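# Set the wooden block on sticks over the well

## Task

Four desks, each with one arm fixed to it, surround a square opening (the well) with only floor beneath it; the well's centre is at scene x = 0, y = 0 and its edges are parallel to x and y. Approximate arm mounts in metres, with heading in degrees counter-clockwise from +x: arm1 (+0.22, +0.56, +0.72) heading -90; arm2 (-0.52, +0.50, +0.72) heading -90; arm3 (-0.22, -0.56, +0.72) heading +90; arm4 (+0.52, -0.50, +0.72) heading +90. A ring of wooden sticks already bridges the well. Get the wooden block to rest with its centre directly over the well's middle. The block and sticks are allowed to overhang the well, and any number of arms may help. It counts only if the block stays there without a robot supporting it. When finished, open the gripper and move the arms away.

## Robot and tools

Robots: four identical i2rt Big YAM arms named arm1, arm2, arm3 and arm4. Each has six revolute joints, a two-finger gripper and a wrist camera. With joints 1 and 6 at zero and the hand level and pointing forward, the wrist camera rides on top of the hand, looking toward the fingertips. Reach is roughly 1.0 m from the joint1 axis. A room camera, cam_high, is not attached to any arm.

Frame: one shared scene frame, origin on the floor, +z up. The well's centre is at x = 0, y = 0. The hand point is halfway between the fingertips; its z axis runs along the fingers and the fingers close along its y axis. Hand poses are computed from each robot's true foot pose, which is never printed.

execute_actions(actions, cameras): actions is a list holding one action or nothing. An action is an object keyed by arm name; under each arm is "joints", an object of absolute joint targets by name (not offsets). Names, units, ranges and done-tolerances:
- joint1_rad: -2.879 to 2.879 rad, ±0.045. Spins the arm about its foot; positive is counter-clockwise viewed from above; zero points the arm along the foot's heading.
- joint2_rad: 0 to 3.141, ±0.14. Shoulder; zero has the upper arm pointing back and about level, increasing lifts it up then forward.
- joint3_rad: 0 to 3.019, ±0.09. Elbow; zero folds the forearm onto the upper arm, increasing opens it.
- joint4_rad: -1.692 to 1.57, ±0.055. Hand pitch; positive tips the fingers up.
- joint5_rad: -1.57 to 1.57, ±0.03. Hand yaw; positive goes to the arm's right.
- joint6_rad: -2.094 to 2.094, ±0.035. Hand roll; positive is clockwise looking from behind the hand.
- gripper_m: 0 to 0.093 metres, ±0.003, the fingertip gap. Each finger pad squeezes up to roughly 50 to 62 N.
Any joint or arm you omit may keep driving toward its earlier target. All motions in an action begin together and may finish at different times; since joints move at different speeds, the hand can sweep a wide arc between postures. An unknown key or out-of-range number rejects the whole call and nothing moves. cameras lists which images to return (arm1_cam_wrist, arm2_cam_wrist, arm3_cam_wrist, arm4_cam_wrist, cam_high, or "all"); omitted, null or ["all"] gives every camera, [] gives none. An empty actions list just reports state and images.

wait(seconds): 0 to 10 s, commands nothing, returns the same as an empty action.
zoom_image(camera, region): enlarges part of that camera's most recent full image; region is [x0, y0, x1, y1] pixels from the top-left, at most 504 by 504.
read_manual(section): returns only licence texts; moves nothing.
finished_scene(scene): ends the current scene by its number and reports success; irreversible. Only call it once the block sits still on its own and the arms are released and away. Ending a reply without any tool call also ends the work.

Result lines: each arm's state includes joint_positions; a "pictures" line names the images in order. joint_status tells how each commanded motion ended: done, "off_target" (stopped short and may still push), "contact_stop" or "time_out" (joint holds where it stopped; a timed-out joint may keep a target near its position, up to 0.375, 0.375, 0.113, 0.225, 0.075, 0.3 rad away for joints 1-6, and keeps pushing), or "not_followed" (a self- and inter-arm collision check blocked the targets, shown by a "joint command not followed" line, usually with a "cause:" line; gripper targets still run, and the blocked targets may be retried on later actions until replaced). on_its_own lists what the arms are doing that this call did not command; "held at" gives the held target, not the actual position. To relieve a joint that is pushing, send it its reported position. Very small target changes may not move a joint at all. If a call reports a stop, the rest of that reply's motion calls are skipped.

What to avoid: the arms do not stop on contact and can push very hard; two arms pressed hard together ends the run, and the collision check can react late and ignores fingers, gripper housings and wrist cameras. Do not knock the block or sticks out of the work area. Avoid dropping, slipping, slamming or shoving objects. Something may occasionally nudge a loose object, so confirm it settled. Holding loads or pushing heats motors: a MOTOR HOT line appears at 85 °C, and at 100 °C an OVER-TEMPERATURE FAULT makes that arm go limp and fall, with affected keys reading "limit_stop_at_motor_heat"; resend targets after it cools. Joints carrying weight sag over time. Shorter total robot motion is better.

Each tool is called after "Call:" by a JSON object that holds its "op" and its "data", one argument or row to a line.

## Session

Call:
{"op": "execute_actions", "data": {
  "actions": []
}}

Scene clock: 0.00 s.
Motor temperatures (°C, as the motors report them): arm1=[31 29 34 33 32 30] | arm2=[34 35 31 31 32 33] | arm3=[30 32 30 33 32 34] | arm4=[31 32 31 33 31 32]
arm1.joint_positions: joint1_rad=-0.190 joint2_rad=+0.446 joint3_rad=+1.454 joint4_rad=-1.220 joint5_rad=-0.100 joint6_rad=-0.330 gripper_m=+0.095
arm1.joint_status: not commanded
arm1.hand: x=+0.2059 y=+0.3975 z=+1.3464 quat_wxyz=(-0.353, -0.481, -0.616, +0.513) (m; scene frame)
arm2.joint_positions: joint1_rad=+0.397 joint2_rad=+0.533 joint3_rad=+1.338 joint4_rad=-1.284 joint5_rad=+0.020 joint6_rad=-0.061 gripper_m=+0.095
arm2.joint_status: not commanded
arm2.hand: x=-0.4413 y=+0.3010 z=+1.3225 quat_wxyz=(-0.412, -0.463, -0.719, +0.315) (m; scene frame)
arm3.joint_positions: joint1_rad=+0.491 joint2_rad=+0.600 joint3_rad=+1.402 joint4_rad=-1.412 joint5_rad=+0.208 joint6_rad=-0.258 gripper_m=+0.095
arm3.joint_status: not commanded
arm3.hand: x=-0.2812 y=-0.3598 z=+1.3128 quat_wxyz=(-0.354, +0.790, -0.392, -0.312) (m; scene frame)
arm4.joint_positions: joint1_rad=-0.146 joint2_rad=+0.434 joint3_rad=+1.459 joint4_rad=-1.348 joint5_rad=+0.154 joint6_rad=+0.406 gripper_m=+0.094
arm4.joint_status: not commanded
arm4.hand: x=+0.5721 y=-0.3687 z=+1.4155 quat_wxyz=(-0.401, +0.354, -0.730, -0.426) (m; scene frame)
pictures: arm1_cam_wrist, arm2_cam_wrist, arm3_cam_wrist, arm4_cam_wrist, cam_high
Images, in order (width x height): arm1_cam_wrist 504x504, arm2_cam_wrist 504x504, arm3_cam_wrist 504x504, arm4_cam_wrist 504x504, cam_high 504x504.

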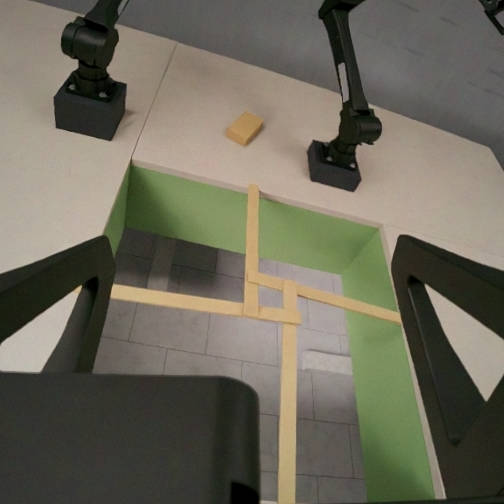

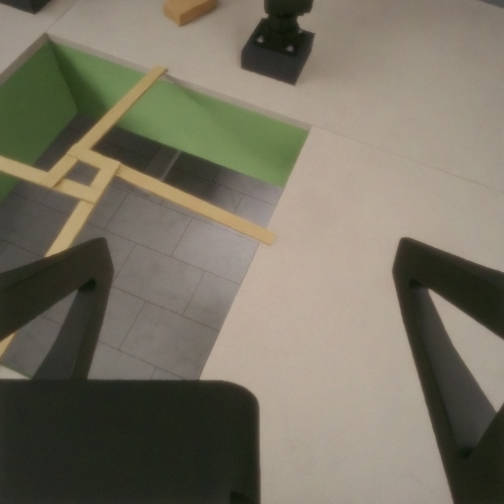

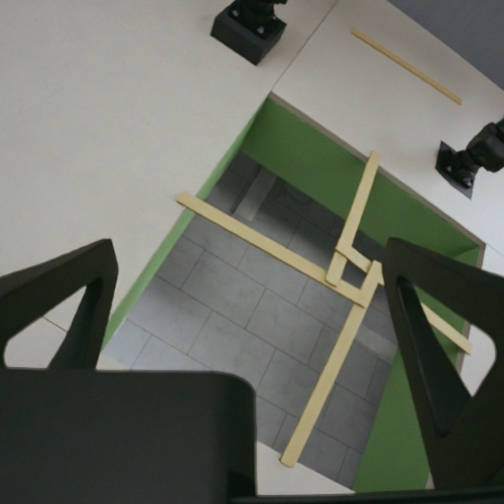

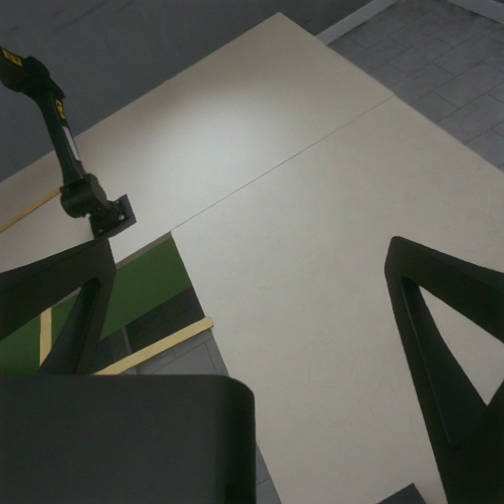

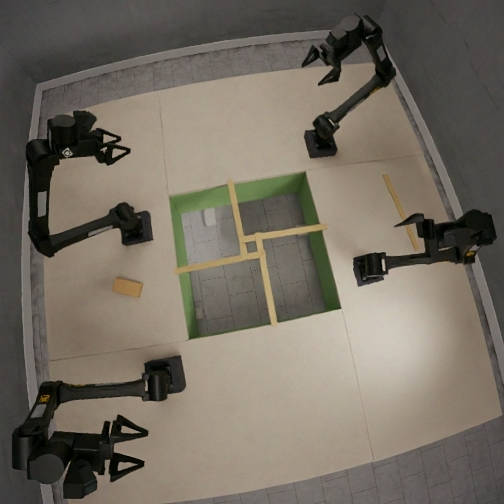

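Call:
{"op": "execute_actions", "data": {
  "actions": [
    {"arm3":{"joints":{"joint1_rad":-1.85,"joint2_rad":1.1,"joint3_rad":0.84,"joint4_rad":-1.31,"joint5_rad":0,"joint6_rad":0}}}
  ],
  "cameras": ["arm3_cam_wrist","cam_high"]
}}

Scene clock: 15.47 s.
Motor temperatures (°C, as the motors report them): arm1=[31 30 37 33 32 30] | arm2=[34 35 34 31 32 33] | arm3=[30 32 33 33 32 34] | arm4=[31 32 34 34 31 32]
arm1.joint_positions: joint1_rad=-0.190 joint2_rad=+0.446 joint3_rad=+1.454 joint4_rad=-1.220 joint5_rad=-0.100 joint6_rad=-0.330 gripper_m=+0.095
arm1.joint_status: not commanded
arm1.hand: x=+0.2059 y=+0.3974 z=+1.3463 quat_wxyz=(-0.353, -0.482, -0.617, +0.513) (m; scene frame)
arm2.joint_positions: joint1_rad=+0.397 joint2_rad=+0.533 joint3_rad=+1.338 joint4_rad=-1.284 joint5_rad=+0.020 joint6_rad=-0.061 gripper_m=+0.095
arm2.joint_status: not commanded
arm2.hand: x=-0.4413 y=+0.3010 z=+1.3225 quat_wxyz=(-0.412, -0.463, -0.719, +0.315) (m; scene frame)
arm3.joint_positions: joint1_rad=-1.851 joint2_rad=+1.114 joint3_rad=+0.838 joint4_rad=-1.308 joint5_rad=+0.001 joint6_rad=-0.014 gripper_m=+0.095
arm3.joint_status: all done
arm3.hand: x=+0.0553 y=-0.6342 z=+0.9214 quat_wxyz=(+0.014, -0.124, -0.992, -0.002) (m; scene frame)
arm4.joint_positions: joint1_rad=-0.146 joint2_rad=+0.434 joint3_rad=+1.459 joint4_rad=-1.348 joint5_rad=+0.154 joint6_rad=+0.406 gripper_m=+0.094
arm4.joint_status: not commanded
arm4.hand: x=+0.5721 y=-0.3687 z=+1.4155 quat_wxyz=(-0.401, +0.354, -0.730, -0.426) (m; scene frame)
pictures: arm3_cam_wrist, cam_high
Images, in order (width x height): arm3_cam_wrist 504x504, cam_high 504x504.

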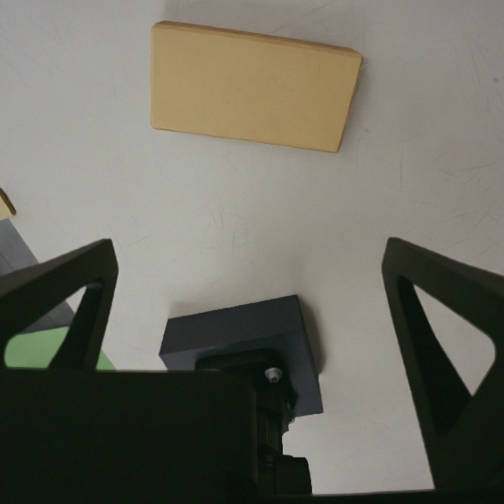

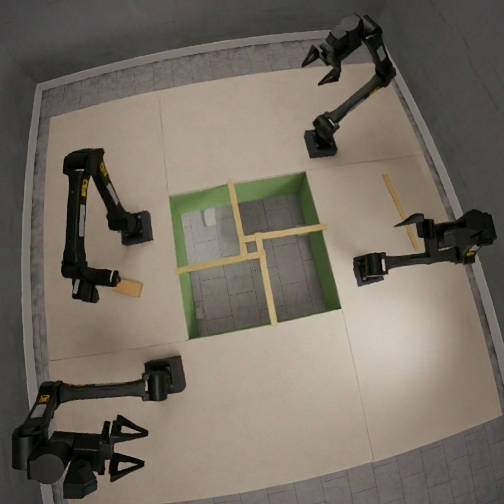

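Call:
{"op": "execute_actions", "data": {
  "actions": [
    {"arm3":{"joints":{"joint2_rad":1.44,"joint3_rad":0.773,"joint4_rad":-0.9,"joint6_rad":1.67}}}
  ],
  "cameras": ["arm3_cam_wrist","cam_high"]
}}

Scene clock: 27.07 s.
Motor temperatures (°C, as the motors report them): arm1=[31 30 38 33 32 30] | arm2=[34 35 35 31 32 33] | arm3=[30 32 34 33 32 34] | arm4=[31 32 35 34 31 32]
arm1.joint_positions: joint1_rad=-0.190 joint2_rad=+0.446 joint3_rad=+1.454 joint4_rad=-1.220 joint5_rad=-0.100 joint6_rad=-0.330 gripper_m=+0.095
arm1.joint_status: not commanded
arm1.hand: x=+0.2059 y=+0.3974 z=+1.3463 quat_wxyz=(-0.353, -0.482, -0.617, +0.513) (m; scene frame)
arm2.joint_positions: joint1_rad=+0.397 joint2_rad=+0.533 joint3_rad=+1.338 joint4_rad=-1.284 joint5_rad=+0.020 joint6_rad=-0.061 gripper_m=+0.095
arm2.joint_status: not commanded
arm2.hand: x=-0.4413 y=+0.3010 z=+1.3225 quat_wxyz=(-0.412, -0.463, -0.719, +0.315) (m; scene frame)
arm3.joint_positions: joint1_rad=-1.851 joint2_rad=+1.447 joint3_rad=+0.775 joint4_rad=-0.913 joint5_rad=+0.001 joint6_rad=+1.655 gripper_m=+0.095
arm3.joint_status: all done
arm3.hand: x=+0.1094 y=-0.6486 z=+0.8012 quat_wxyz=(+0.011, -0.818, -0.574, +0.009) (m; scene frame)
arm4.joint_positions: joint1_rad=-0.146 joint2_rad=+0.434 joint3_rad=+1.459 joint4_rad=-1.348 joint5_rad=+0.154 joint6_rad=+0.406 gripper_m=+0.094
arm4.joint_status: not commanded
arm4.hand: x=+0.5721 y=-0.3687 z=+1.4155 quat_wxyz=(-0.401, +0.354, -0.730, -0.426) (m; scene frame)
pictures: arm3_cam_wrist, cam_high
Images, in order (width x height): arm3_cam_wrist 504x504, cam_high 504x504.

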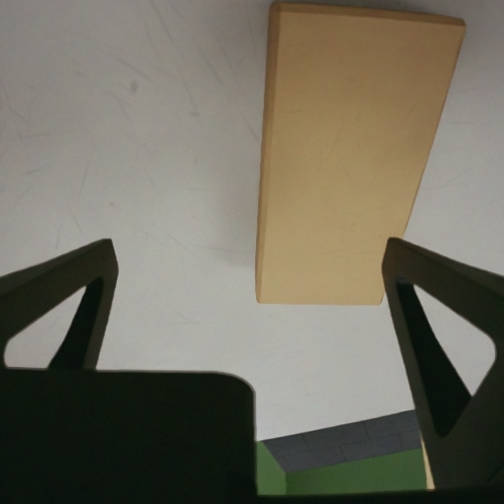

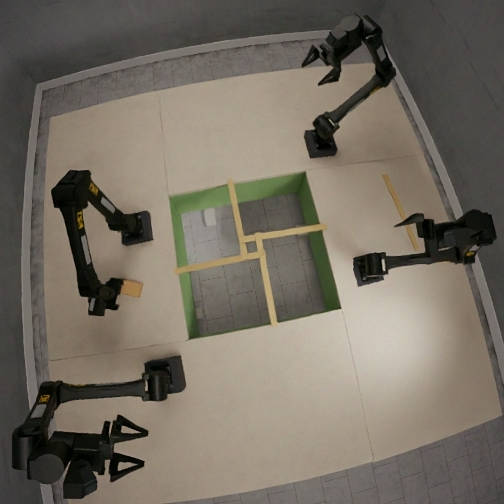

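Call:
{"op": "execute_actions", "data": {
  "actions": [
    {"arm3":{"joints":{"joint2_rad":1.364,"joint3_rad":0.696,"joint4_rad":-0.9}}}
  ],
  "cameras": ["arm3_cam_wrist"]
}}

Call:
{"op": "execute_actions", "data": {
  "actions": [
    {"arm3":{"joints":{"joint2_rad":1.495,"joint3_rad":0.635,"joint4_rad":-0.71}}}
  ],
  "cameras": ["arm3_cam_wrist"]
}}

Call:
{"op": "execute_actions", "data": {
  "actions": [
    {"arm3":{"joints":{"gripper_m":0.0}}}
  ],
  "cameras": ["arm3_cam_wrist"]
}}

Scene clock: 35.97 s.
Motor temperatures (°C, as the motors report them): arm1=[31 30 39 33 32 30] | arm2=[34 35 36 31 32 33] | arm3=[30 33 34 33 32 34] | arm4=[31 32 35 34 31 32]
arm1.joint_positions: joint1_rad=-0.190 joint2_rad=+0.446 joint3_rad=+1.454 joint4_rad=-1.220 joint5_rad=-0.100 joint6_rad=-0.330 gripper_m=+0.095
arm1.joint_status: not commanded
arm1.hand: x=+0.2059 y=+0.3974 z=+1.3463 quat_wxyz=(-0.353, -0.482, -0.617, +0.513) (m; scene frame)
arm2.joint_positions: joint1_rad=+0.397 joint2_rad=+0.533 joint3_rad=+1.338 joint4_rad=-1.284 joint5_rad=+0.020 joint6_rad=-0.061 gripper_m=+0.095
arm2.joint_status: not commanded
arm2.hand: x=-0.4413 y=+0.3010 z=+1.3225 quat_wxyz=(-0.412, -0.463, -0.719, +0.315) (m; scene frame)
arm3.joint_positions: joint1_rad=-1.851 joint2_rad=+1.375 joint3_rad=+0.696 joint4_rad=-0.907 joint5_rad=+0.001 joint6_rad=+1.655 gripper_m=+0.095
arm3.joint_status: all done
arm3.hand: x=+0.0808 y=-0.6409 z=+0.7999 quat_wxyz=(+0.011, -0.819, -0.574, +0.010) (m; scene frame)
arm4.joint_positions: joint1_rad=-0.146 joint2_rad=+0.434 joint3_rad=+1.459 joint4_rad=-1.348 joint5_rad=+0.154 joint6_rad=+0.406 gripper_m=+0.094
arm4.joint_status: not commanded
arm4.hand: x=+0.5721 y=-0.3687 z=+1.4155 quat_wxyz=(-0.401, +0.354, -0.730, -0.426) (m; scene frame)
pictures: arm3_cam_wrist
Images, in order (width x height): arm3_cam_wrist 504x504.

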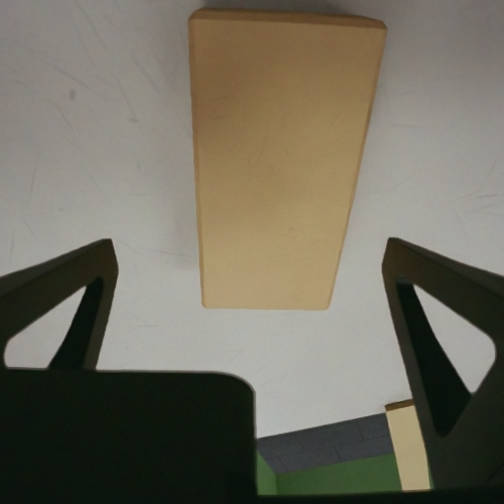

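Scene clock: 36.93 s.
Motor temperatures (°C, as the motors report them): arm1=[31 30 39 33 32 30] | arm2=[34 35 36 31 32 33] | arm3=[30 33 34 33 32 34] | arm4=[31 32 36 34 31 32]
arm1.joint_positions: joint1_rad=-0.190 joint2_rad=+0.446 joint3_rad=+1.454 joint4_rad=-1.220 joint5_rad=-0.100 joint6_rad=-0.330 gripper_m=+0.095
arm1.joint_status: not commanded
arm1.hand: x=+0.2059 y=+0.3974 z=+1.3463 quat_wxyz=(-0.353, -0.482, -0.617, +0.513) (m; scene frame)
arm2.joint_positions: joint1_rad=+0.397 joint2_rad=+0.533 joint3_rad=+1.338 joint4_rad=-1.284 joint5_rad=+0.020 joint6_rad=-0.061 gripper_m=+0.095
arm2.joint_status: not commanded
arm2.hand: x=-0.4413 y=+0.3010 z=+1.3225 quat_wxyz=(-0.412, -0.463, -0.719, +0.315) (m; scene frame)
arm3.joint_positions: joint1_rad=-1.851 joint2_rad=+1.500 joint3_rad=+0.636 joint4_rad=-0.722 joint5_rad=+0.001 joint6_rad=+1.655 gripper_m=+0.095
arm3.joint_status: all done
arm3.hand: x=+0.0788 y=-0.6403 z=+0.7471 quat_wxyz=(+0.011, -0.819, -0.574, +0.010) (m; scene frame)
arm4.joint_positions: joint1_rad=-0.146 joint2_rad=+0.434 joint3_rad=+1.459 joint4_rad=-1.348 joint5_rad=+0.154 joint6_rad=+0.406 gripper_m=+0.094
arm4.joint_status: not commanded
arm4.hand: x=+0.5721 y=-0.3687 z=+1.4155 quat_wxyz=(-0.401, +0.354, -0.730, -0.426) (m; scene frame)
pictures: arm3_cam_wrist
Images, in order (width x height): arm3_cam_wrist 504x504.

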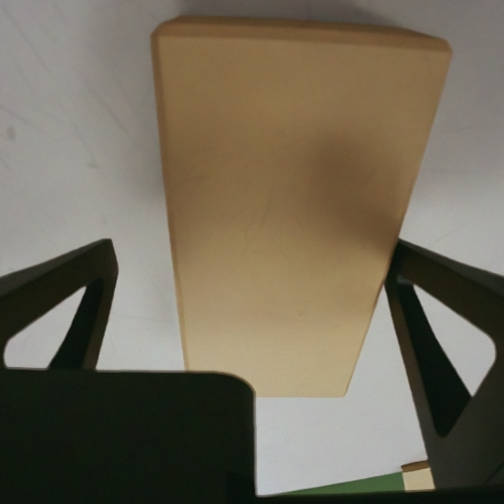

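Scene clock: 37.67 s.
Motor temperatures (°C, as the motors report them): arm1=[31 30 39 33 32 30] | arm2=[34 35 36 31 32 33] | arm3=[30 33 34 33 32 34] | arm4=[31 32 36 34 31 32]
arm1.joint_positions: joint1_rad=-0.190 joint2_rad=+0.446 joint3_rad=+1.454 joint4_rad=-1.220 joint5_rad=-0.100 joint6_rad=-0.330 gripper_m=+0.095
arm1.joint_status: not commanded
arm1.hand: x=+0.2059 y=+0.3974 z=+1.3463 quat_wxyz=(-0.353, -0.482, -0.617, +0.513) (m; scene frame)
arm2.joint_positions: joint1_rad=+0.397 joint2_rad=+0.533 joint3_rad=+1.338 joint4_rad=-1.284 joint5_rad=+0.020 joint6_rad=-0.061 gripper_m=+0.095
arm2.joint_status: not commanded
arm2.hand: x=-0.4413 y=+0.3010 z=+1.3225 quat_wxyz=(-0.412, -0.463, -0.719, +0.315) (m; scene frame)
arm3.joint_positions: joint1_rad=-1.851 joint2_rad=+1.500 joint3_rad=+0.635 joint4_rad=-0.720 joint5_rad=+0.001 joint6_rad=+1.656 gripper_m=+0.069
arm3.joint_status: gripper_m off_target (ended at +0.069, target +0.000)
arm3.hand: x=+0.0789 y=-0.6403 z=+0.7469 quat_wxyz=(+0.011, -0.819, -0.574, +0.009) (m; scene frame)
arm4.joint_positions: joint1_rad=-0.146 joint2_rad=+0.434 joint3_rad=+1.459 joint4_rad=-1.348 joint5_rad=+0.154 joint6_rad=+0.406 gripper_m=+0.094
arm4.joint_status: not commanded
arm4.hand: x=+0.5721 y=-0.3687 z=+1.4155 quat_wxyz=(-0.401, +0.354, -0.730, -0.426) (m; scene frame)
pictures: arm3_cam_wrist
Images, in order (width x height): arm3_cam_wrist 504x504.

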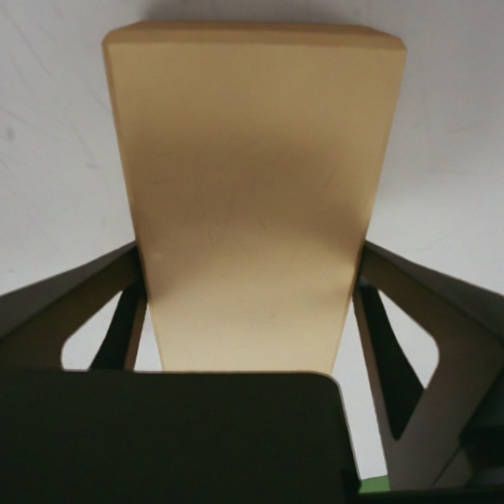

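Call:
{"op": "execute_actions", "data": {
  "actions": [
    {"arm3":{"joints":{"joint2_rad":1.1,"joint3_rad":0.84,"joint4_rad":-1.31}}}
  ],
  "cameras": []
}}

Call:
{"op": "execute_actions", "data": {
  "actions": [
    {"arm3":{"joints":{"joint1_rad":-0.374,"joint2_rad":1.99,"joint3_rad":1.668,"joint4_rad":-1.25,"joint6_rad":1.2}}}
  ],
  "cameras": ["arm3_cam_wrist","cam_high","arm1_cam_wrist"]
}}

Scene clock: 46.43 s.
Motor temperatures (°C, as the motors report them): arm1=[31 30 39 33 32 30] | arm2=[34 35 36 31 32 33] | arm3=[30 33 34 33 32 34] | arm4=[31 32 36 34 31 32]
arm1.joint_positions: joint1_rad=-0.190 joint2_rad=+0.446 joint3_rad=+1.454 joint4_rad=-1.220 joint5_rad=-0.100 joint6_rad=-0.330 gripper_m=+0.095
arm1.joint_status: not commanded
arm1.hand: x=+0.2059 y=+0.3974 z=+1.3463 quat_wxyz=(-0.353, -0.482, -0.617, +0.513) (m; scene frame)
arm2.joint_positions: joint1_rad=+0.397 joint2_rad=+0.533 joint3_rad=+1.338 joint4_rad=-1.284 joint5_rad=+0.020 joint6_rad=-0.061 gripper_m=+0.095
arm2.joint_status: not commanded
arm2.hand: x=-0.4413 y=+0.3010 z=+1.3225 quat_wxyz=(-0.412, -0.463, -0.719, +0.315) (m; scene frame)
arm3.joint_positions: joint1_rad=-1.851 joint2_rad=+1.095 joint3_rad=+0.811 joint4_rad=-1.299 joint5_rad=+0.001 joint6_rad=+1.656 gripper_m=+0.069
arm3.joint_status: all done
arm3.hand: x=+0.0479 y=-0.6322 z=+0.9165 quat_wxyz=(+0.010, -0.819, -0.574, +0.009) (m; scene frame)
arm4.joint_positions: joint1_rad=-0.146 joint2_rad=+0.434 joint3_rad=+1.459 joint4_rad=-1.348 joint5_rad=+0.154 joint6_rad=+0.406 gripper_m=+0.094
arm4.joint_status: not commanded
arm4.hand: x=+0.5721 y=-0.3687 z=+1.4155 quat_wxyz=(-0.401, +0.354, -0.730, -0.426) (m; scene frame)
pictures: none
No camera images: the call's "cameras" was empty. Leave "cameras" out to get every camera's image.

Scene clock: 48.47 s.
Motor temperatures (°C, as the motors report them): arm1=[31 30 39 33 32 30] | arm2=[34 35 36 31 32 33] | arm3=[30 33 35 33 32 34] | arm4=[31 32 36 34 31 32]
arm1.joint_positions: joint1_rad=-0.190 joint2_rad=+0.446 joint3_rad=+1.454 joint4_rad=-1.220 joint5_rad=-0.100 joint6_rad=-0.330 gripper_m=+0.095
arm1.joint_status: not commanded
arm1.hand: x=+0.2059 y=+0.3974 z=+1.3463 quat_wxyz=(-0.353, -0.482, -0.617, +0.513) (m; scene frame)
arm2.joint_positions: joint1_rad=+0.397 joint2_rad=+0.533 joint3_rad=+1.338 joint4_rad=-1.284 joint5_rad=+0.020 joint6_rad=-0.061 gripper_m=+0.095
arm2.joint_status: not commanded
arm2.hand: x=-0.4413 y=+0.3010 z=+1.3225 quat_wxyz=(-0.412, -0.463, -0.719, +0.315) (m; scene frame)
arm3.joint_positions: joint1_rad=-0.380 joint2_rad=+2.026 joint3_rad=+1.606 joint4_rad=-1.238 joint5_rad=-0.002 joint6_rad=+1.214 gripper_m=+0.069
arm3.joint_status: all done
arm3.hand: x=-0.0118 y=-0.0214 z=+0.8144 quat_wxyz=(+0.023, -0.003, -0.999, +0.039) (m; scene frame)
arm4.joint_positions: joint1_rad=-0.146 joint2_rad=+0.434 joint3_rad=+1.459 joint4_rad=-1.348 joint5_rad=+0.154 joint6_rad=+0.406 gripper_m=+0.094
arm4.joint_status: not commanded
arm4.hand: x=+0.5721 y=-0.3687 z=+1.4155 quat_wxyz=(-0.401, +0.354, -0.730, -0.426) (m; scene frame)
pictures: arm1_cam_wrist, arm3_cam_wrist, cam_high
Images, in order (width x height): arm1_cam_wrist 504x504, arm3_cam_wrist 504x504, cam_high 504x504.

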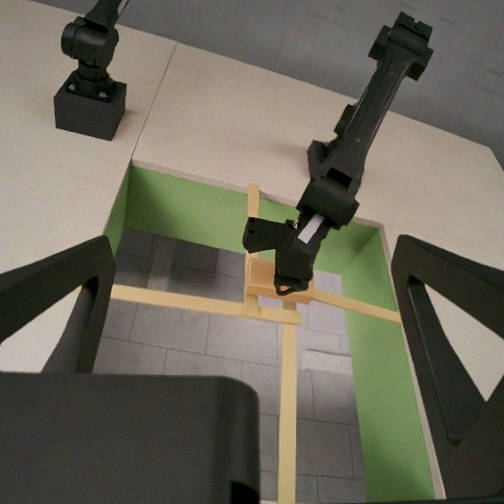

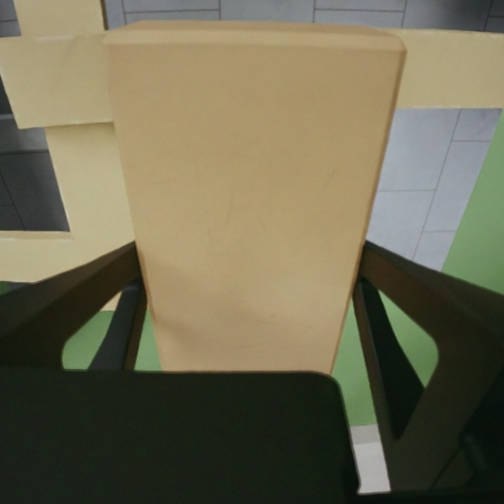

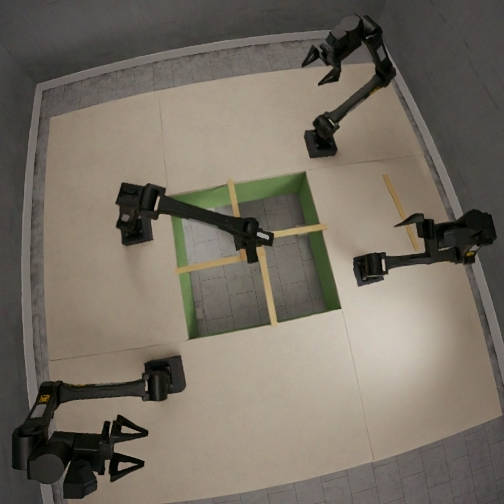

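Call:
{"op": "execute_actions", "data": {
  "actions": [
    {"arm3":{"joints":{"joint4_rad":-1.13,"joint2_rad":2.02}}}
  ],
  "cameras": ["arm3_cam_wrist","arm1_cam_wrist"]
}}

Scene clock: 55.47 s.
Motor temperatures (°C, as the motors report them): arm1=[31 30 39 33 32 30] | arm2=[34 35 37 31 32 33] | arm3=[30 35 37 33 32 34] | arm4=[31 32 36 34 31 32]
arm1.joint_positions: joint1_rad=-0.190 joint2_rad=+0.446 joint3_rad=+1.454 joint4_rad=-1.220 joint5_rad=-0.100 joint6_rad=-0.330 gripper_m=+0.095
arm1.joint_status: not commanded
arm1.hand: x=+0.2059 y=+0.3974 z=+1.3463 quat_wxyz=(-0.353, -0.482, -0.617, +0.513) (m; scene frame)
arm2.joint_positions: joint1_rad=+0.397 joint2_rad=+0.533 joint3_rad=+1.338 joint4_rad=-1.284 joint5_rad=+0.020 joint6_rad=-0.061 gripper_m=+0.095
arm2.joint_status: not commanded
arm2.hand: x=-0.4413 y=+0.3010 z=+1.3225 quat_wxyz=(-0.412, -0.463, -0.719, +0.315) (m; scene frame)
arm3.joint_positions: joint1_rad=-0.380 joint2_rad=+2.026 joint3_rad=+1.606 joint4_rad=-1.143 joint5_rad=-0.002 joint6_rad=+1.214 gripper_m=+0.069
arm3.joint_status: all done
arm3.hand: x=-0.0035 y=+0.0005 z=+0.8135 quat_wxyz=(+0.007, -0.003, -1.000, -0.006) (m; scene frame)
arm4.joint_positions: joint1_rad=-0.146 joint2_rad=+0.434 joint3_rad=+1.459 joint4_rad=-1.348 joint5_rad=+0.154 joint6_rad=+0.406 gripper_m=+0.094
arm4.joint_status: not commanded
arm4.hand: x=+0.5721 y=-0.3687 z=+1.4155 quat_wxyz=(-0.401, +0.354, -0.730, -0.426) (m; scene frame)
pictures: arm1_cam_wrist, arm3_cam_wrist
Images, in order (width x height): arm1_cam_wrist 504x504, arm3_cam_wrist 504x504.

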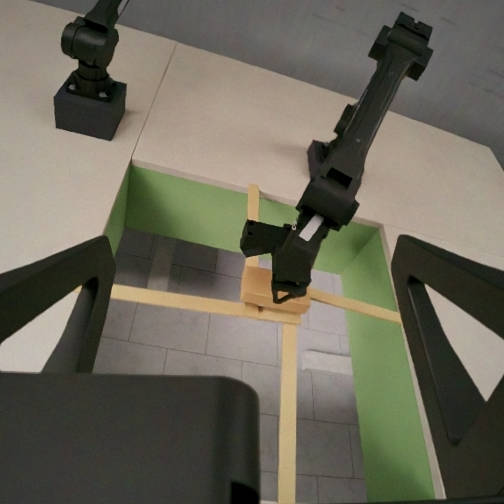

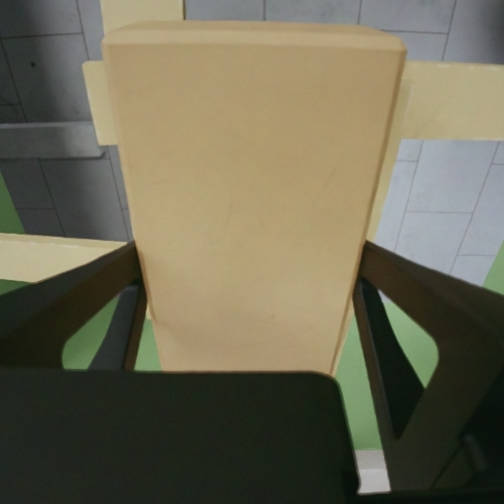

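Call:
{"op": "execute_actions", "data": {
  "actions": [
    {"arm3":{"joints":{"joint4_rad":-1.08,"joint2_rad":2.07}}}
  ],
  "cameras": ["arm1_cam_wrist"]
}}

Scene clock: 61.63 s.
Motor temperatures (°C, as the motors report them): arm1=[31 30 40 33 32 30] | arm2=[34 35 37 31 32 33] | arm3=[30 36 38 33 32 34] | arm4=[31 32 36 34 31 32]
arm1.joint_positions: joint1_rad=-0.190 joint2_rad=+0.446 joint3_rad=+1.454 joint4_rad=-1.220 joint5_rad=-0.100 joint6_rad=-0.330 gripper_m=+0.095
arm1.joint_status: not commanded
arm1.hand: x=+0.2059 y=+0.3974 z=+1.3463 quat_wxyz=(-0.353, -0.482, -0.617, +0.513) (m; scene frame)
arm2.joint_positions: joint1_rad=+0.397 joint2_rad=+0.533 joint3_rad=+1.338 joint4_rad=-1.284 joint5_rad=+0.020 joint6_rad=-0.061 gripper_m=+0.095
arm2.joint_status: not commanded
arm2.hand: x=-0.4413 y=+0.3010 z=+1.3225 quat_wxyz=(-0.412, -0.463, -0.719, +0.315) (m; scene frame)
arm3.joint_positions: joint1_rad=-0.379 joint2_rad=+2.051 joint3_rad=+1.616 joint4_rad=-1.094 joint5_rad=-0.004 joint6_rad=+1.212 gripper_m=+0.069
arm3.joint_status: all done
arm3.hand: x=+0.0005 y=+0.0140 z=+0.8028 quat_wxyz=(+0.001, -0.002, -1.000, -0.023) (m; scene frame)
arm4.joint_positions: joint1_rad=-0.146 joint2_rad=+0.434 joint3_rad=+1.459 joint4_rad=-1.348 joint5_rad=+0.154 joint6_rad=+0.406 gripper_m=+0.094
arm4.joint_status: not commanded
arm4.hand: x=+0.5721 y=-0.3687 z=+1.4155 quat_wxyz=(-0.401, +0.354, -0.730, -0.426) (m; scene frame)
pictures: arm1_cam_wrist
Images, in order (width x height): arm1_cam_wrist 504x504.

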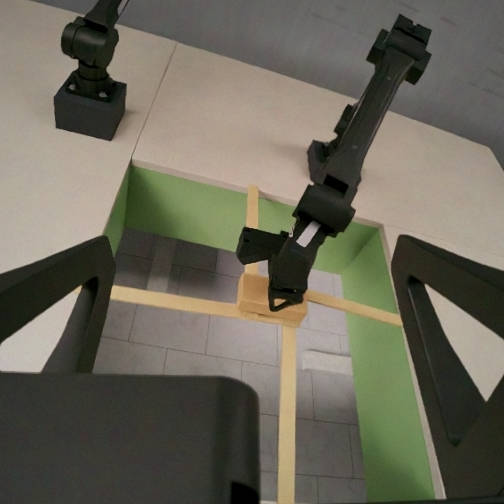

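Seems in contact. Release.

Call:
{"op": "execute_actions", "data": {
  "actions": [
    {"arm3":{"joints":{"gripper_m":0.093,"joint2_rad":2.05}}}
  ],
  "cameras": []
}}

Call:
{"op": "execute_actions", "data": {
  "actions": [
    {"arm3":{"joints":{"joint2_rad":1.6,"joint4_rad":-1.5}}}
  ],
  "cameras": ["arm1_cam_wrist","cam_high"]
}}

Scene clock: 69.43 s.
Motor temperatures (°C, as the motors report them): arm1=[31 30 40 33 32 30] | arm2=[34 35 37 31 32 33] | arm3=[30 37 39 33 32 34] | arm4=[31 32 36 34 31 32]
arm1.joint_positions: joint1_rad=-0.190 joint2_rad=+0.446 joint3_rad=+1.454 joint4_rad=-1.220 joint5_rad=-0.100 joint6_rad=-0.330 gripper_m=+0.095
arm1.joint_status: not commanded
arm1.hand: x=+0.2059 y=+0.3974 z=+1.3463 quat_wxyz=(-0.353, -0.482, -0.617, +0.513) (m; scene frame)
arm2.joint_positions: joint1_rad=+0.397 joint2_rad=+0.533 joint3_rad=+1.338 joint4_rad=-1.284 joint5_rad=+0.020 joint6_rad=-0.061 gripper_m=+0.095
arm2.joint_status: not commanded
arm2.hand: x=-0.4413 y=+0.3010 z=+1.3225 quat_wxyz=(-0.412, -0.463, -0.719, +0.315) (m; scene frame)
arm3.joint_positions: joint1_rad=-0.379 joint2_rad=+2.051 joint3_rad=+1.616 joint4_rad=-1.093 joint5_rad=-0.004 joint6_rad=+1.212 gripper_m=+0.093
arm3.joint_status: all done
arm3.hand: x=+0.0006 y=+0.0140 z=+0.8028 quat_wxyz=(+0.001, -0.002, -1.000, -0.023) (m; scene frame)
arm4.joint_positions: joint1_rad=-0.146 joint2_rad=+0.434 joint3_rad=+1.459 joint4_rad=-1.348 joint5_rad=+0.154 joint6_rad=+0.406 gripper_m=+0.094
arm4.joint_status: not commanded
arm4.hand: x=+0.5721 y=-0.3687 z=+1.4155 quat_wxyz=(-0.401, +0.354, -0.730, -0.426) (m; scene frame)
pictures: none
No camera images: the call's "cameras" was empty. Leave "cameras" out to get every camera's image.

Scene clock: 71.07 s.
Motor temperatures (°C, as the motors report them): arm1=[31 30 40 33 32 30] | arm2=[34 35 37 31 32 33] | arm3=[30 37 39 33 32 34] | arm4=[31 32 36 34 31 32]
arm1.joint_positions: joint1_rad=-0.190 joint2_rad=+0.446 joint3_rad=+1.454 joint4_rad=-1.220 joint5_rad=-0.100 joint6_rad=-0.330 gripper_m=+0.095
arm1.joint_status: not commanded
arm1.hand: x=+0.2059 y=+0.3974 z=+1.3463 quat_wxyz=(-0.353, -0.482, -0.617, +0.513) (m; scene frame)
arm2.joint_positions: joint1_rad=+0.397 joint2_rad=+0.533 joint3_rad=+1.338 joint4_rad=-1.284 joint5_rad=+0.020 joint6_rad=-0.061 gripper_m=+0.095
arm2.joint_status: not commanded
arm2.hand: x=-0.4413 y=+0.3010 z=+1.3225 quat_wxyz=(-0.412, -0.463, -0.719, +0.315) (m; scene frame)
arm3.joint_positions: joint1_rad=-0.379 joint2_rad=+1.600 joint3_rad=+1.646 joint4_rad=-1.491 joint5_rad=-0.004 joint6_rad=+1.212 gripper_m=+0.093
arm3.joint_status: all done
arm3.hand: x=-0.0315 y=-0.0811 z=+1.0552 quat_wxyz=(-0.014, -0.002, -0.998, -0.062) (m; scene frame)
arm4.joint_positions: joint1_rad=-0.146 joint2_rad=+0.434 joint3_rad=+1.459 joint4_rad=-1.348 joint5_rad=+0.154 joint6_rad=+0.406 gripper_m=+0.094
arm4.joint_status: not commanded
arm4.hand: x=+0.5721 y=-0.3687 z=+1.4155 quat_wxyz=(-0.401, +0.354, -0.730, -0.426) (m; scene frame)
pictures: arm1_cam_wrist, cam_high
Images, in order (width x height): arm1_cam_wrist 504x504, cam_high 504x504.

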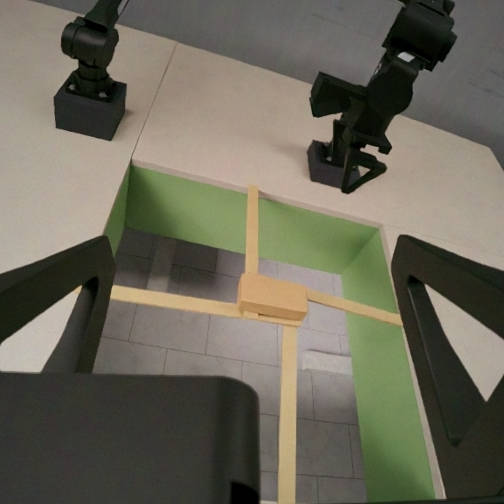

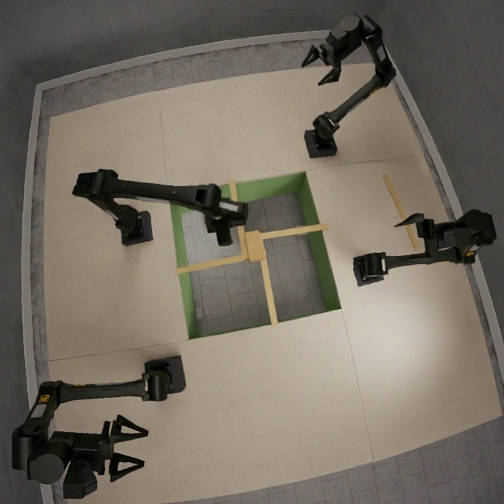

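Call:
{"op": "finished_scene", "data": {
  "scene": 1
}}

The scene is finished: the task was done.


## Next scene

The same job, from a new start.

Call:
{"op": "execute_actions", "data": {
  "actions": [],
  "cameras": ["cam_high"]
}}

Scene clock: 0.00 s.
Motor temperatures (°C, as the motors report them): arm1=[31 29 35 33 32 30] | arm2=[34 35 33 31 32 33] | arm3=[30 33 32 33 32 34] | arm4=[31 32 33 33 31 32]
arm1.joint_positions: joint1_rad=-0.332 joint2_rad=+0.624 joint3_rad=+1.425 joint4_rad=-1.435 joint5_rad=+0.085 joint6_rad=+0.296 gripper_m=+0.095
arm1.joint_status: not commanded
arm1.hand: x=+0.1350 y=+0.3493 z=+1.2549 quat_wxyz=(-0.286, -0.800, -0.400, +0.343) (m; scene frame)
arm2.joint_positions: joint1_rad=-0.023 joint2_rad=+0.594 joint3_rad=+1.355 joint4_rad=-1.191 joint5_rad=+0.119 joint6_rad=+0.272 gripper_m=+0.095
arm2.joint_status: not commanded
arm2.hand: x=-0.5473 y=+0.2571 z=+1.3402 quat_wxyz=(-0.389, -0.698, -0.468, +0.379) (m; scene frame)
arm3.joint_positions: joint1_rad=+0.244 joint2_rad=+0.455 joint3_rad=+1.430 joint4_rad=-1.291 joint5_rad=-0.267 joint6_rad=+0.205 gripper_m=+0.095
arm3.joint_status: not commanded
arm3.hand: x=-0.2920 y=-0.4255 z=+1.3758 quat_wxyz=(-0.211, +0.632, -0.495, -0.557) (m; scene frame)
arm4.joint_positions: joint1_rad=-0.205 joint2_rad=+0.467 joint3_rad=+1.351 joint4_rad=-1.201 joint5_rad=+0.005 joint6_rad=+0.087 gripper_m=+0.094
arm4.joint_status: not commanded
arm4.hand: x=+0.5655 y=-0.3137 z=+1.3952 quat_wxyz=(-0.436, +0.481, -0.653, -0.391) (m; scene frame)
pictures: cam_high
Images, in order (width x height): cam_high 504x504.

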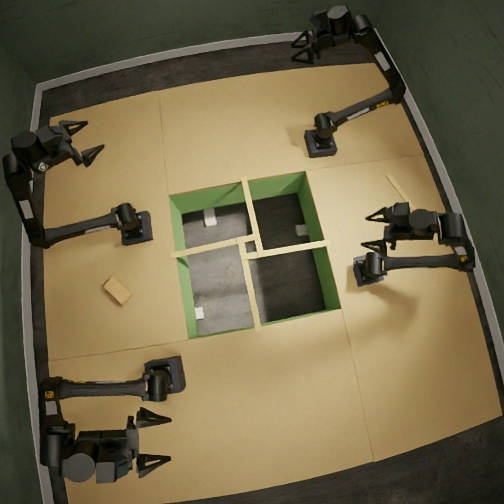

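Call:
{"op": "execute_actions", "data": {
  "actions": [
    {"arm3":{"joints":{"joint1_rad":-1.99,"joint2_rad":1.41,"joint3_rad":0.75,"joint4_rad":-0.9,"joint5_rad":0,"joint6_rad":1.98}}}
  ],
  "cameras": ["arm3_cam_wrist"]
}}

Scene clock: 7.17 s.
Motor temperatures (°C, as the motors report them): arm1=[31 29 38 33 32 30] | arm2=[34 35 35 31 32 33] | arm3=[30 33 33 33 32 34] | arm4=[31 32 35 34 31 32]
arm1.joint_positions: joint1_rad=-0.332 joint2_rad=+0.624 joint3_rad=+1.425 joint4_rad=-1.435 joint5_rad=+0.085 joint6_rad=+0.296 gripper_m=+0.095
arm1.joint_status: not commanded
arm1.hand: x=+0.1350 y=+0.3493 z=+1.2549 quat_wxyz=(-0.286, -0.800, -0.400, +0.343) (m; scene frame)
arm2.joint_positions: joint1_rad=-0.023 joint2_rad=+0.594 joint3_rad=+1.355 joint4_rad=-1.191 joint5_rad=+0.119 joint6_rad=+0.272 gripper_m=+0.095
arm2.joint_status: not commanded
arm2.hand: x=-0.5473 y=+0.2571 z=+1.3402 quat_wxyz=(-0.389, -0.698, -0.468, +0.379) (m; scene frame)
arm3.joint_positions: joint1_rad=-1.992 joint2_rad=+1.400 joint3_rad=+0.748 joint4_rad=-0.904 joint5_rad=-0.002 joint6_rad=+1.965 gripper_m=+0.095
arm3.joint_status: all done
arm3.hand: x=+0.0884 y=-0.6909 z=+0.8079 quat_wxyz=(+0.000, -0.926, -0.377, +0.000) (m; scene frame)
arm4.joint_positions: joint1_rad=-0.205 joint2_rad=+0.467 joint3_rad=+1.351 joint4_rad=-1.201 joint5_rad=+0.005 joint6_rad=+0.087 gripper_m=+0.094
arm4.joint_status: not commanded
arm4.hand: x=+0.5655 y=-0.3137 z=+1.3952 quat_wxyz=(-0.436, +0.481, -0.653, -0.391) (m; scene frame)
pictures: arm3_cam_wrist
Images, in order (width x height): arm3_cam_wrist 504x504.

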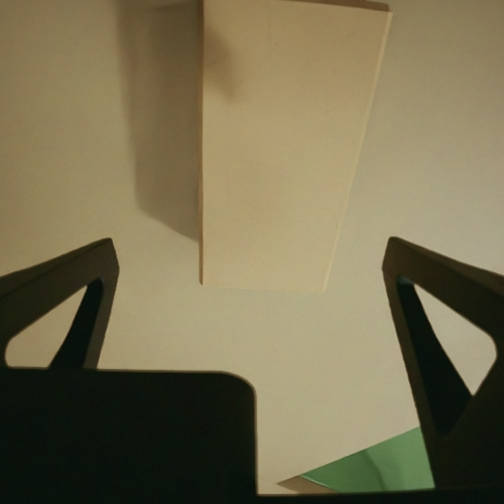

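Call:
{"op": "execute_actions", "data": {
  "actions": [
    {"arm3":{"joints":{"joint1_rad":-2.03,"joint2_rad":1.52,"joint3_rad":0.665,"joint4_rad":-0.71}}}
  ],
  "cameras": ["arm3_cam_wrist"]
}}

Call:
{"op": "execute_actions", "data": {
  "actions": [
    {"arm3":{"joints":{"gripper_m":0.0}}}
  ],
  "cameras": ["arm3_cam_wrist"]
}}

Call:
{"op": "execute_actions", "data": {
  "actions": [
    {"arm3":{"joints":{"joint2_rad":1.1,"joint3_rad":0.84,"joint4_rad":-1.31}}}
  ],
  "cameras": []
}}

Call:
{"op": "execute_actions", "data": {
  "actions": [
    {"arm3":{"joints":{"joint1_rad":-0.374,"joint2_rad":1.99,"joint3_rad":1.668,"joint4_rad":-1.15,"joint6_rad":1.2}}}
  ],
  "cameras": ["arm3_cam_wrist","arm1_cam_wrist"]
}}

Scene clock: 16.63 s.
Motor temperatures (°C, as the motors report them): arm1=[31 30 40 33 32 30] | arm2=[34 35 36 31 32 33] | arm3=[30 34 34 33 32 34] | arm4=[31 32 37 34 31 32]
arm1.joint_positions: joint1_rad=-0.332 joint2_rad=+0.624 joint3_rad=+1.425 joint4_rad=-1.435 joint5_rad=+0.085 joint6_rad=+0.296 gripper_m=+0.095
arm1.joint_status: not commanded
arm1.hand: x=+0.1350 y=+0.3493 z=+1.2549 quat_wxyz=(-0.286, -0.800, -0.400, +0.343) (m; scene frame)
arm2.joint_positions: joint1_rad=-0.023 joint2_rad=+0.594 joint3_rad=+1.355 joint4_rad=-1.191 joint5_rad=+0.119 joint6_rad=+0.272 gripper_m=+0.095
arm2.joint_status: not commanded
arm2.hand: x=-0.5473 y=+0.2571 z=+1.3402 quat_wxyz=(-0.389, -0.698, -0.468, +0.379) (m; scene frame)
arm3.joint_positions: joint1_rad=-2.028 joint2_rad=+1.523 joint3_rad=+0.661 joint4_rad=-0.722 joint5_rad=-0.002 joint6_rad=+1.965 gripper_m=+0.095
arm3.joint_status: all done
arm3.hand: x=+0.0691 y=-0.6949 z=+0.7464 quat_wxyz=(+0.010, -0.933, -0.360, +0.010) (m; scene frame)
arm4.joint_positions: joint1_rad=-0.205 joint2_rad=+0.467 joint3_rad=+1.351 joint4_rad=-1.201 joint5_rad=+0.005 joint6_rad=+0.087 gripper_m=+0.094
arm4.joint_status: not commanded
arm4.hand: x=+0.5655 y=-0.3137 z=+1.3952 quat_wxyz=(-0.436, +0.481, -0.653, -0.391) (m; scene frame)
pictures: arm3_cam_wrist
Images, in order (width x height): arm3_cam_wrist 504x504.

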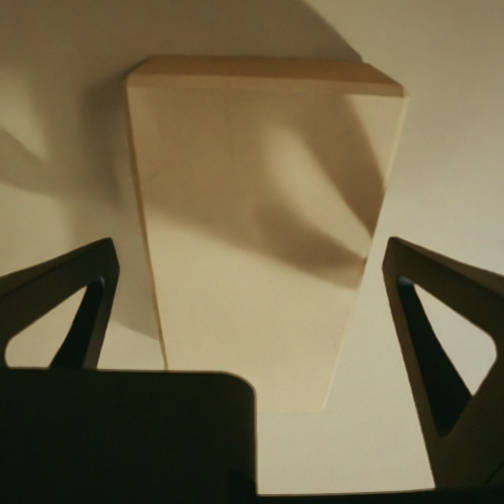

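Scene clock: 17.37 s.
Motor temperatures (°C, as the motors report them): arm1=[31 30 40 33 32 30] | arm2=[34 35 37 31 32 33] | arm3=[30 34 34 33 32 34] | arm4=[31 32 37 34 31 32]
arm1.joint_positions: joint1_rad=-0.332 joint2_rad=+0.624 joint3_rad=+1.425 joint4_rad=-1.435 joint5_rad=+0.085 joint6_rad=+0.296 gripper_m=+0.095
arm1.joint_status: not commanded
arm1.hand: x=+0.1350 y=+0.3493 z=+1.2549 quat_wxyz=(-0.286, -0.800, -0.400, +0.343) (m; scene frame)
arm2.joint_positions: joint1_rad=-0.023 joint2_rad=+0.594 joint3_rad=+1.355 joint4_rad=-1.191 joint5_rad=+0.119 joint6_rad=+0.272 gripper_m=+0.095
arm2.joint_status: not commanded
arm2.hand: x=-0.5473 y=+0.2571 z=+1.3402 quat_wxyz=(-0.389, -0.698, -0.468, +0.379) (m; scene frame)
arm3.joint_positions: joint1_rad=-2.028 joint2_rad=+1.523 joint3_rad=+0.661 joint4_rad=-0.720 joint5_rad=-0.002 joint6_rad=+1.966 gripper_m=+0.069
arm3.joint_status: gripper_m off_target (ended at +0.069, target +0.000)
arm3.hand: x=+0.0695 y=-0.6951 z=+0.7464 quat_wxyz=(+0.010, -0.933, -0.359, +0.009) (m; scene frame)
arm4.joint_positions: joint1_rad=-0.205 joint2_rad=+0.467 joint3_rad=+1.351 joint4_rad=-1.201 joint5_rad=+0.005 joint6_rad=+0.087 gripper_m=+0.094
arm4.joint_status: not commanded
arm4.hand: x=+0.5655 y=-0.3137 z=+1.3952 quat_wxyz=(-0.436, +0.481, -0.653, -0.391) (m; scene frame)
pictures: arm3_cam_wrist
Images, in order (width x height): arm3_cam_wrist 504x504.

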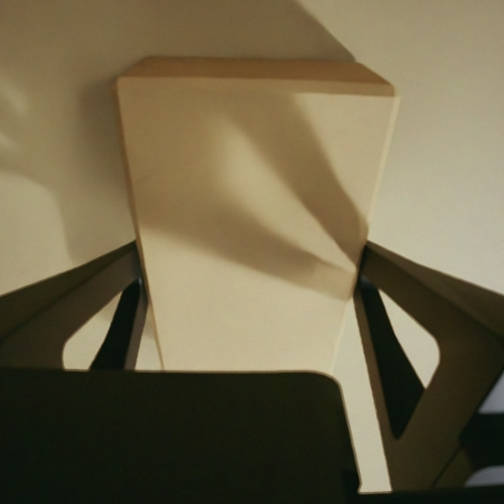

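Scene clock: 18.63 s.
Motor temperatures (°C, as the motors report them): arm1=[31 30 40 33 32 30] | arm2=[34 35 37 31 32 33] | arm3=[30 34 35 33 32 34] | arm4=[31 32 37 34 31 32]
arm1.joint_positions: joint1_rad=-0.332 joint2_rad=+0.624 joint3_rad=+1.425 joint4_rad=-1.435 joint5_rad=+0.085 joint6_rad=+0.296 gripper_m=+0.095
arm1.joint_status: not commanded
arm1.hand: x=+0.1350 y=+0.3493 z=+1.2549 quat_wxyz=(-0.286, -0.800, -0.400, +0.343) (m; scene frame)
arm2.joint_positions: joint1_rad=-0.023 joint2_rad=+0.594 joint3_rad=+1.355 joint4_rad=-1.191 joint5_rad=+0.119 joint6_rad=+0.272 gripper_m=+0.095
arm2.joint_status: not commanded
arm2.hand: x=-0.5473 y=+0.2571 z=+1.3402 quat_wxyz=(-0.389, -0.698, -0.468, +0.379) (m; scene frame)
arm3.joint_positions: joint1_rad=-2.028 joint2_rad=+1.093 joint3_rad=+0.809 joint4_rad=-1.299 joint5_rad=-0.002 joint6_rad=+1.966 gripper_m=+0.069
arm3.joint_status: all done
arm3.hand: x=+0.0306 y=-0.6765 z=+0.9161 quat_wxyz=(+0.010, -0.933, -0.359, +0.009) (m; scene frame)
arm4.joint_positions: joint1_rad=-0.205 joint2_rad=+0.467 joint3_rad=+1.351 joint4_rad=-1.201 joint5_rad=+0.005 joint6_rad=+0.087 gripper_m=+0.094
arm4.joint_status: not commanded
arm4.hand: x=+0.5655 y=-0.3137 z=+1.3952 quat_wxyz=(-0.436, +0.481, -0.653, -0.391) (m; scene frame)
pictures: none
No camera images: the call's "cameras" was empty. Leave "cameras" out to get every camera's image.

Scene clock: 20.73 s.
Motor temperatures (°C, as the motors report them): arm1=[31 30 41 33 32 30] | arm2=[34 35 37 31 32 33] | arm3=[30 34 35 33 32 34] | arm4=[31 32 37 34 31 32]
arm1.joint_positions: joint1_rad=-0.332 joint2_rad=+0.624 joint3_rad=+1.425 joint4_rad=-1.435 joint5_rad=+0.085 joint6_rad=+0.296 gripper_m=+0.095
arm1.joint_status: not commanded
arm1.hand: x=+0.1350 y=+0.3493 z=+1.2549 quat_wxyz=(-0.286, -0.800, -0.400, +0.343) (m; scene frame)
arm2.joint_positions: joint1_rad=-0.023 joint2_rad=+0.594 joint3_rad=+1.355 joint4_rad=-1.191 joint5_rad=+0.119 joint6_rad=+0.272 gripper_m=+0.095
arm2.joint_status: not commanded
arm2.hand: x=-0.5473 y=+0.2571 z=+1.3402 quat_wxyz=(-0.389, -0.698, -0.468, +0.379) (m; scene frame)
arm3.joint_positions: joint1_rad=-0.375 joint2_rad=+2.022 joint3_rad=+1.609 joint4_rad=-1.139 joint5_rad=-0.003 joint6_rad=+1.215 gripper_m=+0.069
arm3.joint_status: all done
arm3.hand: x=-0.0051 y=+0.0040 z=+0.8171 quat_wxyz=(+0.005, -0.001, -1.000, -0.011) (m; scene frame)
arm4.joint_positions: joint1_rad=-0.205 joint2_rad=+0.467 joint3_rad=+1.351 joint4_rad=-1.201 joint5_rad=+0.005 joint6_rad=+0.087 gripper_m=+0.094
arm4.joint_status: not commanded
arm4.hand: x=+0.5655 y=-0.3137 z=+1.3952 quat_wxyz=(-0.436, +0.481, -0.653, -0.391) (m; scene frame)
pictures: arm1_cam_wrist, arm3_cam_wrist
Images, in order (width x height): arm1_cam_wrist 504x504, arm3_cam_wrist 504x504.

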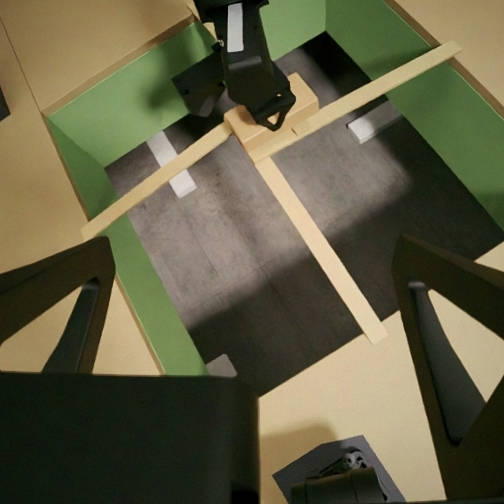

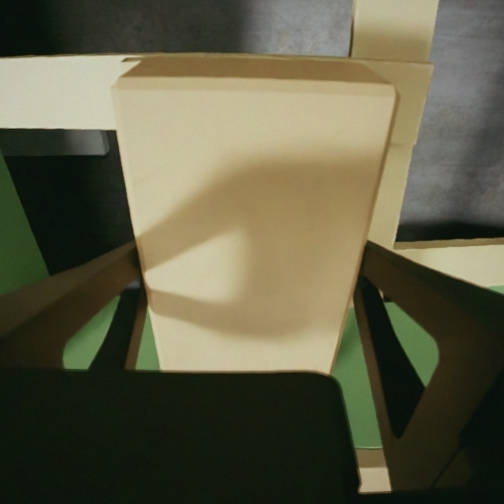

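Call:
{"op": "execute_actions", "data": {
  "actions": [
    {"arm3":{"joints":{"joint1_rad":-0.39,"joint4_rad":-1.11,"joint2_rad":2.07}}}
  ],
  "cameras": []
}}

Call:
{"op": "execute_actions", "data": {
  "actions": [
    {"arm3":{"joints":{"gripper_m":0.093,"joint2_rad":2.05}}}
  ],
  "cameras": []
}}

Call:
{"op": "execute_actions", "data": {
  "actions": [
    {"arm3":{"joints":{"joint2_rad":1.6,"joint4_rad":-1.5}}}
  ],
  "cameras": ["arm1_cam_wrist","cam_high"]
}}

Scene clock: 27.03 s.
Motor temperatures (°C, as the motors report them): arm1=[31 30 41 33 32 30] | arm2=[34 35 37 31 32 33] | arm3=[30 36 38 33 32 34] | arm4=[31 32 38 34 31 32]
arm1.joint_positions: joint1_rad=-0.332 joint2_rad=+0.624 joint3_rad=+1.425 joint4_rad=-1.435 joint5_rad=+0.085 joint6_rad=+0.296 gripper_m=+0.095
arm1.joint_status: not commanded
arm1.hand: x=+0.1350 y=+0.3493 z=+1.2549 quat_wxyz=(-0.286, -0.800, -0.400, +0.343) (m; scene frame)
arm2.joint_positions: joint1_rad=-0.023 joint2_rad=+0.594 joint3_rad=+1.355 joint4_rad=-1.191 joint5_rad=+0.119 joint6_rad=+0.272 gripper_m=+0.095
arm2.joint_status: not commanded
arm2.hand: x=-0.5473 y=+0.2571 z=+1.3402 quat_wxyz=(-0.389, -0.698, -0.468, +0.379) (m; scene frame)
arm3.joint_positions: joint1_rad=-0.383 joint2_rad=+2.052 joint3_rad=+1.617 joint4_rad=-1.120 joint5_rad=-0.002 joint6_rad=+1.214 gripper_m=+0.069
arm3.joint_status: all done
arm3.hand: x=+0.0013 y=+0.0070 z=+0.8023 quat_wxyz=(+0.005, -0.005, -1.000, -0.010) (m; scene frame)
arm4.joint_positions: joint1_rad=-0.205 joint2_rad=+0.467 joint3_rad=+1.351 joint4_rad=-1.201 joint5_rad=+0.005 joint6_rad=+0.087 gripper_m=+0.094
arm4.joint_status: not commanded
arm4.hand: x=+0.5655 y=-0.3137 z=+1.3952 quat_wxyz=(-0.436, +0.481, -0.653, -0.391) (m; scene frame)
pictures: none
No camera images: the call's "cameras" was empty. Leave "cameras" out to get every camera's image.

Scene clock: 27.73 s.
Motor temperatures (°C, as the motors report them): arm1=[31 30 41 33 32 30] | arm2=[34 35 37 31 32 33] | arm3=[30 36 38 33 32 34] | arm4=[31 32 38 34 31 32]
arm1.joint_positions: joint1_rad=-0.332 joint2_rad=+0.624 joint3_rad=+1.425 joint4_rad=-1.435 joint5_rad=+0.085 joint6_rad=+0.296 gripper_m=+0.095
arm1.joint_status: not commanded
arm1.hand: x=+0.1350 y=+0.3493 z=+1.2549 quat_wxyz=(-0.286, -0.800, -0.400, +0.343) (m; scene frame)
arm2.joint_positions: joint1_rad=-0.023 joint2_rad=+0.594 joint3_rad=+1.355 joint4_rad=-1.191 joint5_rad=+0.119 joint6_rad=+0.272 gripper_m=+0.095
arm2.joint_status: not commanded
arm2.hand: x=-0.5473 y=+0.2571 z=+1.3402 quat_wxyz=(-0.389, -0.698, -0.468, +0.379) (m; scene frame)
arm3.joint_positions: joint1_rad=-0.383 joint2_rad=+2.052 joint3_rad=+1.617 joint4_rad=-1.120 joint5_rad=-0.002 joint6_rad=+1.214 gripper_m=+0.093
arm3.joint_status: all done
arm3.hand: x=+0.0013 y=+0.0070 z=+0.8023 quat_wxyz=(+0.005, -0.005, -1.000, -0.010) (m; scene frame)
arm4.joint_positions: joint1_rad=-0.205 joint2_rad=+0.467 joint3_rad=+1.351 joint4_rad=-1.201 joint5_rad=+0.005 joint6_rad=+0.087 gripper_m=+0.094
arm4.joint_status: not commanded
arm4.hand: x=+0.5655 y=-0.3137 z=+1.3952 quat_wxyz=(-0.436, +0.481, -0.653, -0.391) (m; scene frame)
pictures: none
No camera images: the call's "cameras" was empty. Leave "cameras" out to get every camera's image.

Scene clock: 29.20 s.
Motor temperatures (°C, as the motors report them): arm1=[31 30 41 33 32 30] | arm2=[34 35 37 31 32 33] | arm3=[30 36 38 33 32 34] | arm4=[31 32 38 34 31 32]
arm1.joint_positions: joint1_rad=-0.332 joint2_rad=+0.624 joint3_rad=+1.425 joint4_rad=-1.435 joint5_rad=+0.085 joint6_rad=+0.296 gripper_m=+0.095
arm1.joint_status: not commanded
arm1.hand: x=+0.1350 y=+0.3493 z=+1.2549 quat_wxyz=(-0.286, -0.800, -0.400, +0.343) (m; scene frame)
arm2.joint_positions: joint1_rad=-0.023 joint2_rad=+0.594 joint3_rad=+1.355 joint4_rad=-1.191 joint5_rad=+0.119 joint6_rad=+0.272 gripper_m=+0.095
arm2.joint_status: not commanded
arm2.hand: x=-0.5473 y=+0.2571 z=+1.3402 quat_wxyz=(-0.389, -0.698, -0.468, +0.379) (m; scene frame)
arm3.joint_positions: joint1_rad=-0.383 joint2_rad=+1.593 joint3_rad=+1.648 joint4_rad=-1.491 joint5_rad=-0.002 joint6_rad=+1.213 gripper_m=+0.093
arm3.joint_status: all done
arm3.hand: x=-0.0293 y=-0.0829 z=+1.0594 quat_wxyz=(-0.016, -0.005, -0.998, -0.066) (m; scene frame)
arm4.joint_positions: joint1_rad=-0.205 joint2_rad=+0.467 joint3_rad=+1.351 joint4_rad=-1.201 joint5_rad=+0.005 joint6_rad=+0.087 gripper_m=+0.094
arm4.joint_status: not commanded
arm4.hand: x=+0.5655 y=-0.3137 z=+1.3952 quat_wxyz=(-0.436, +0.481, -0.653, -0.391) (m; scene frame)
pictures: arm1_cam_wrist, cam_high
Images, in order (width x height): arm1_cam_wrist 504x504, cam_high 504x504.

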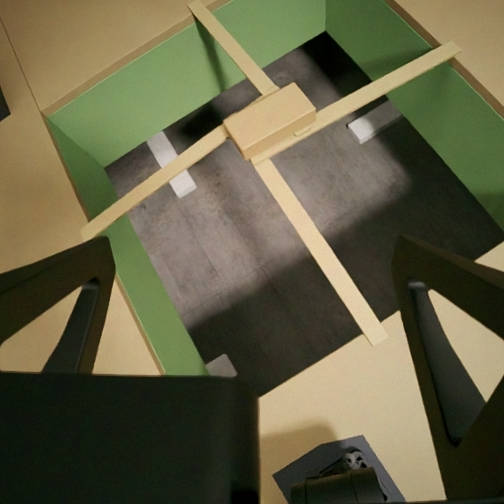

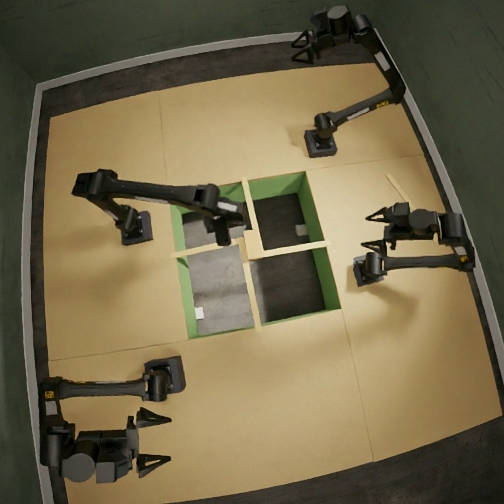

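Call:
{"op": "finished_scene", "data": {
  "scene": 2
}}

The scene is finished: the task was done.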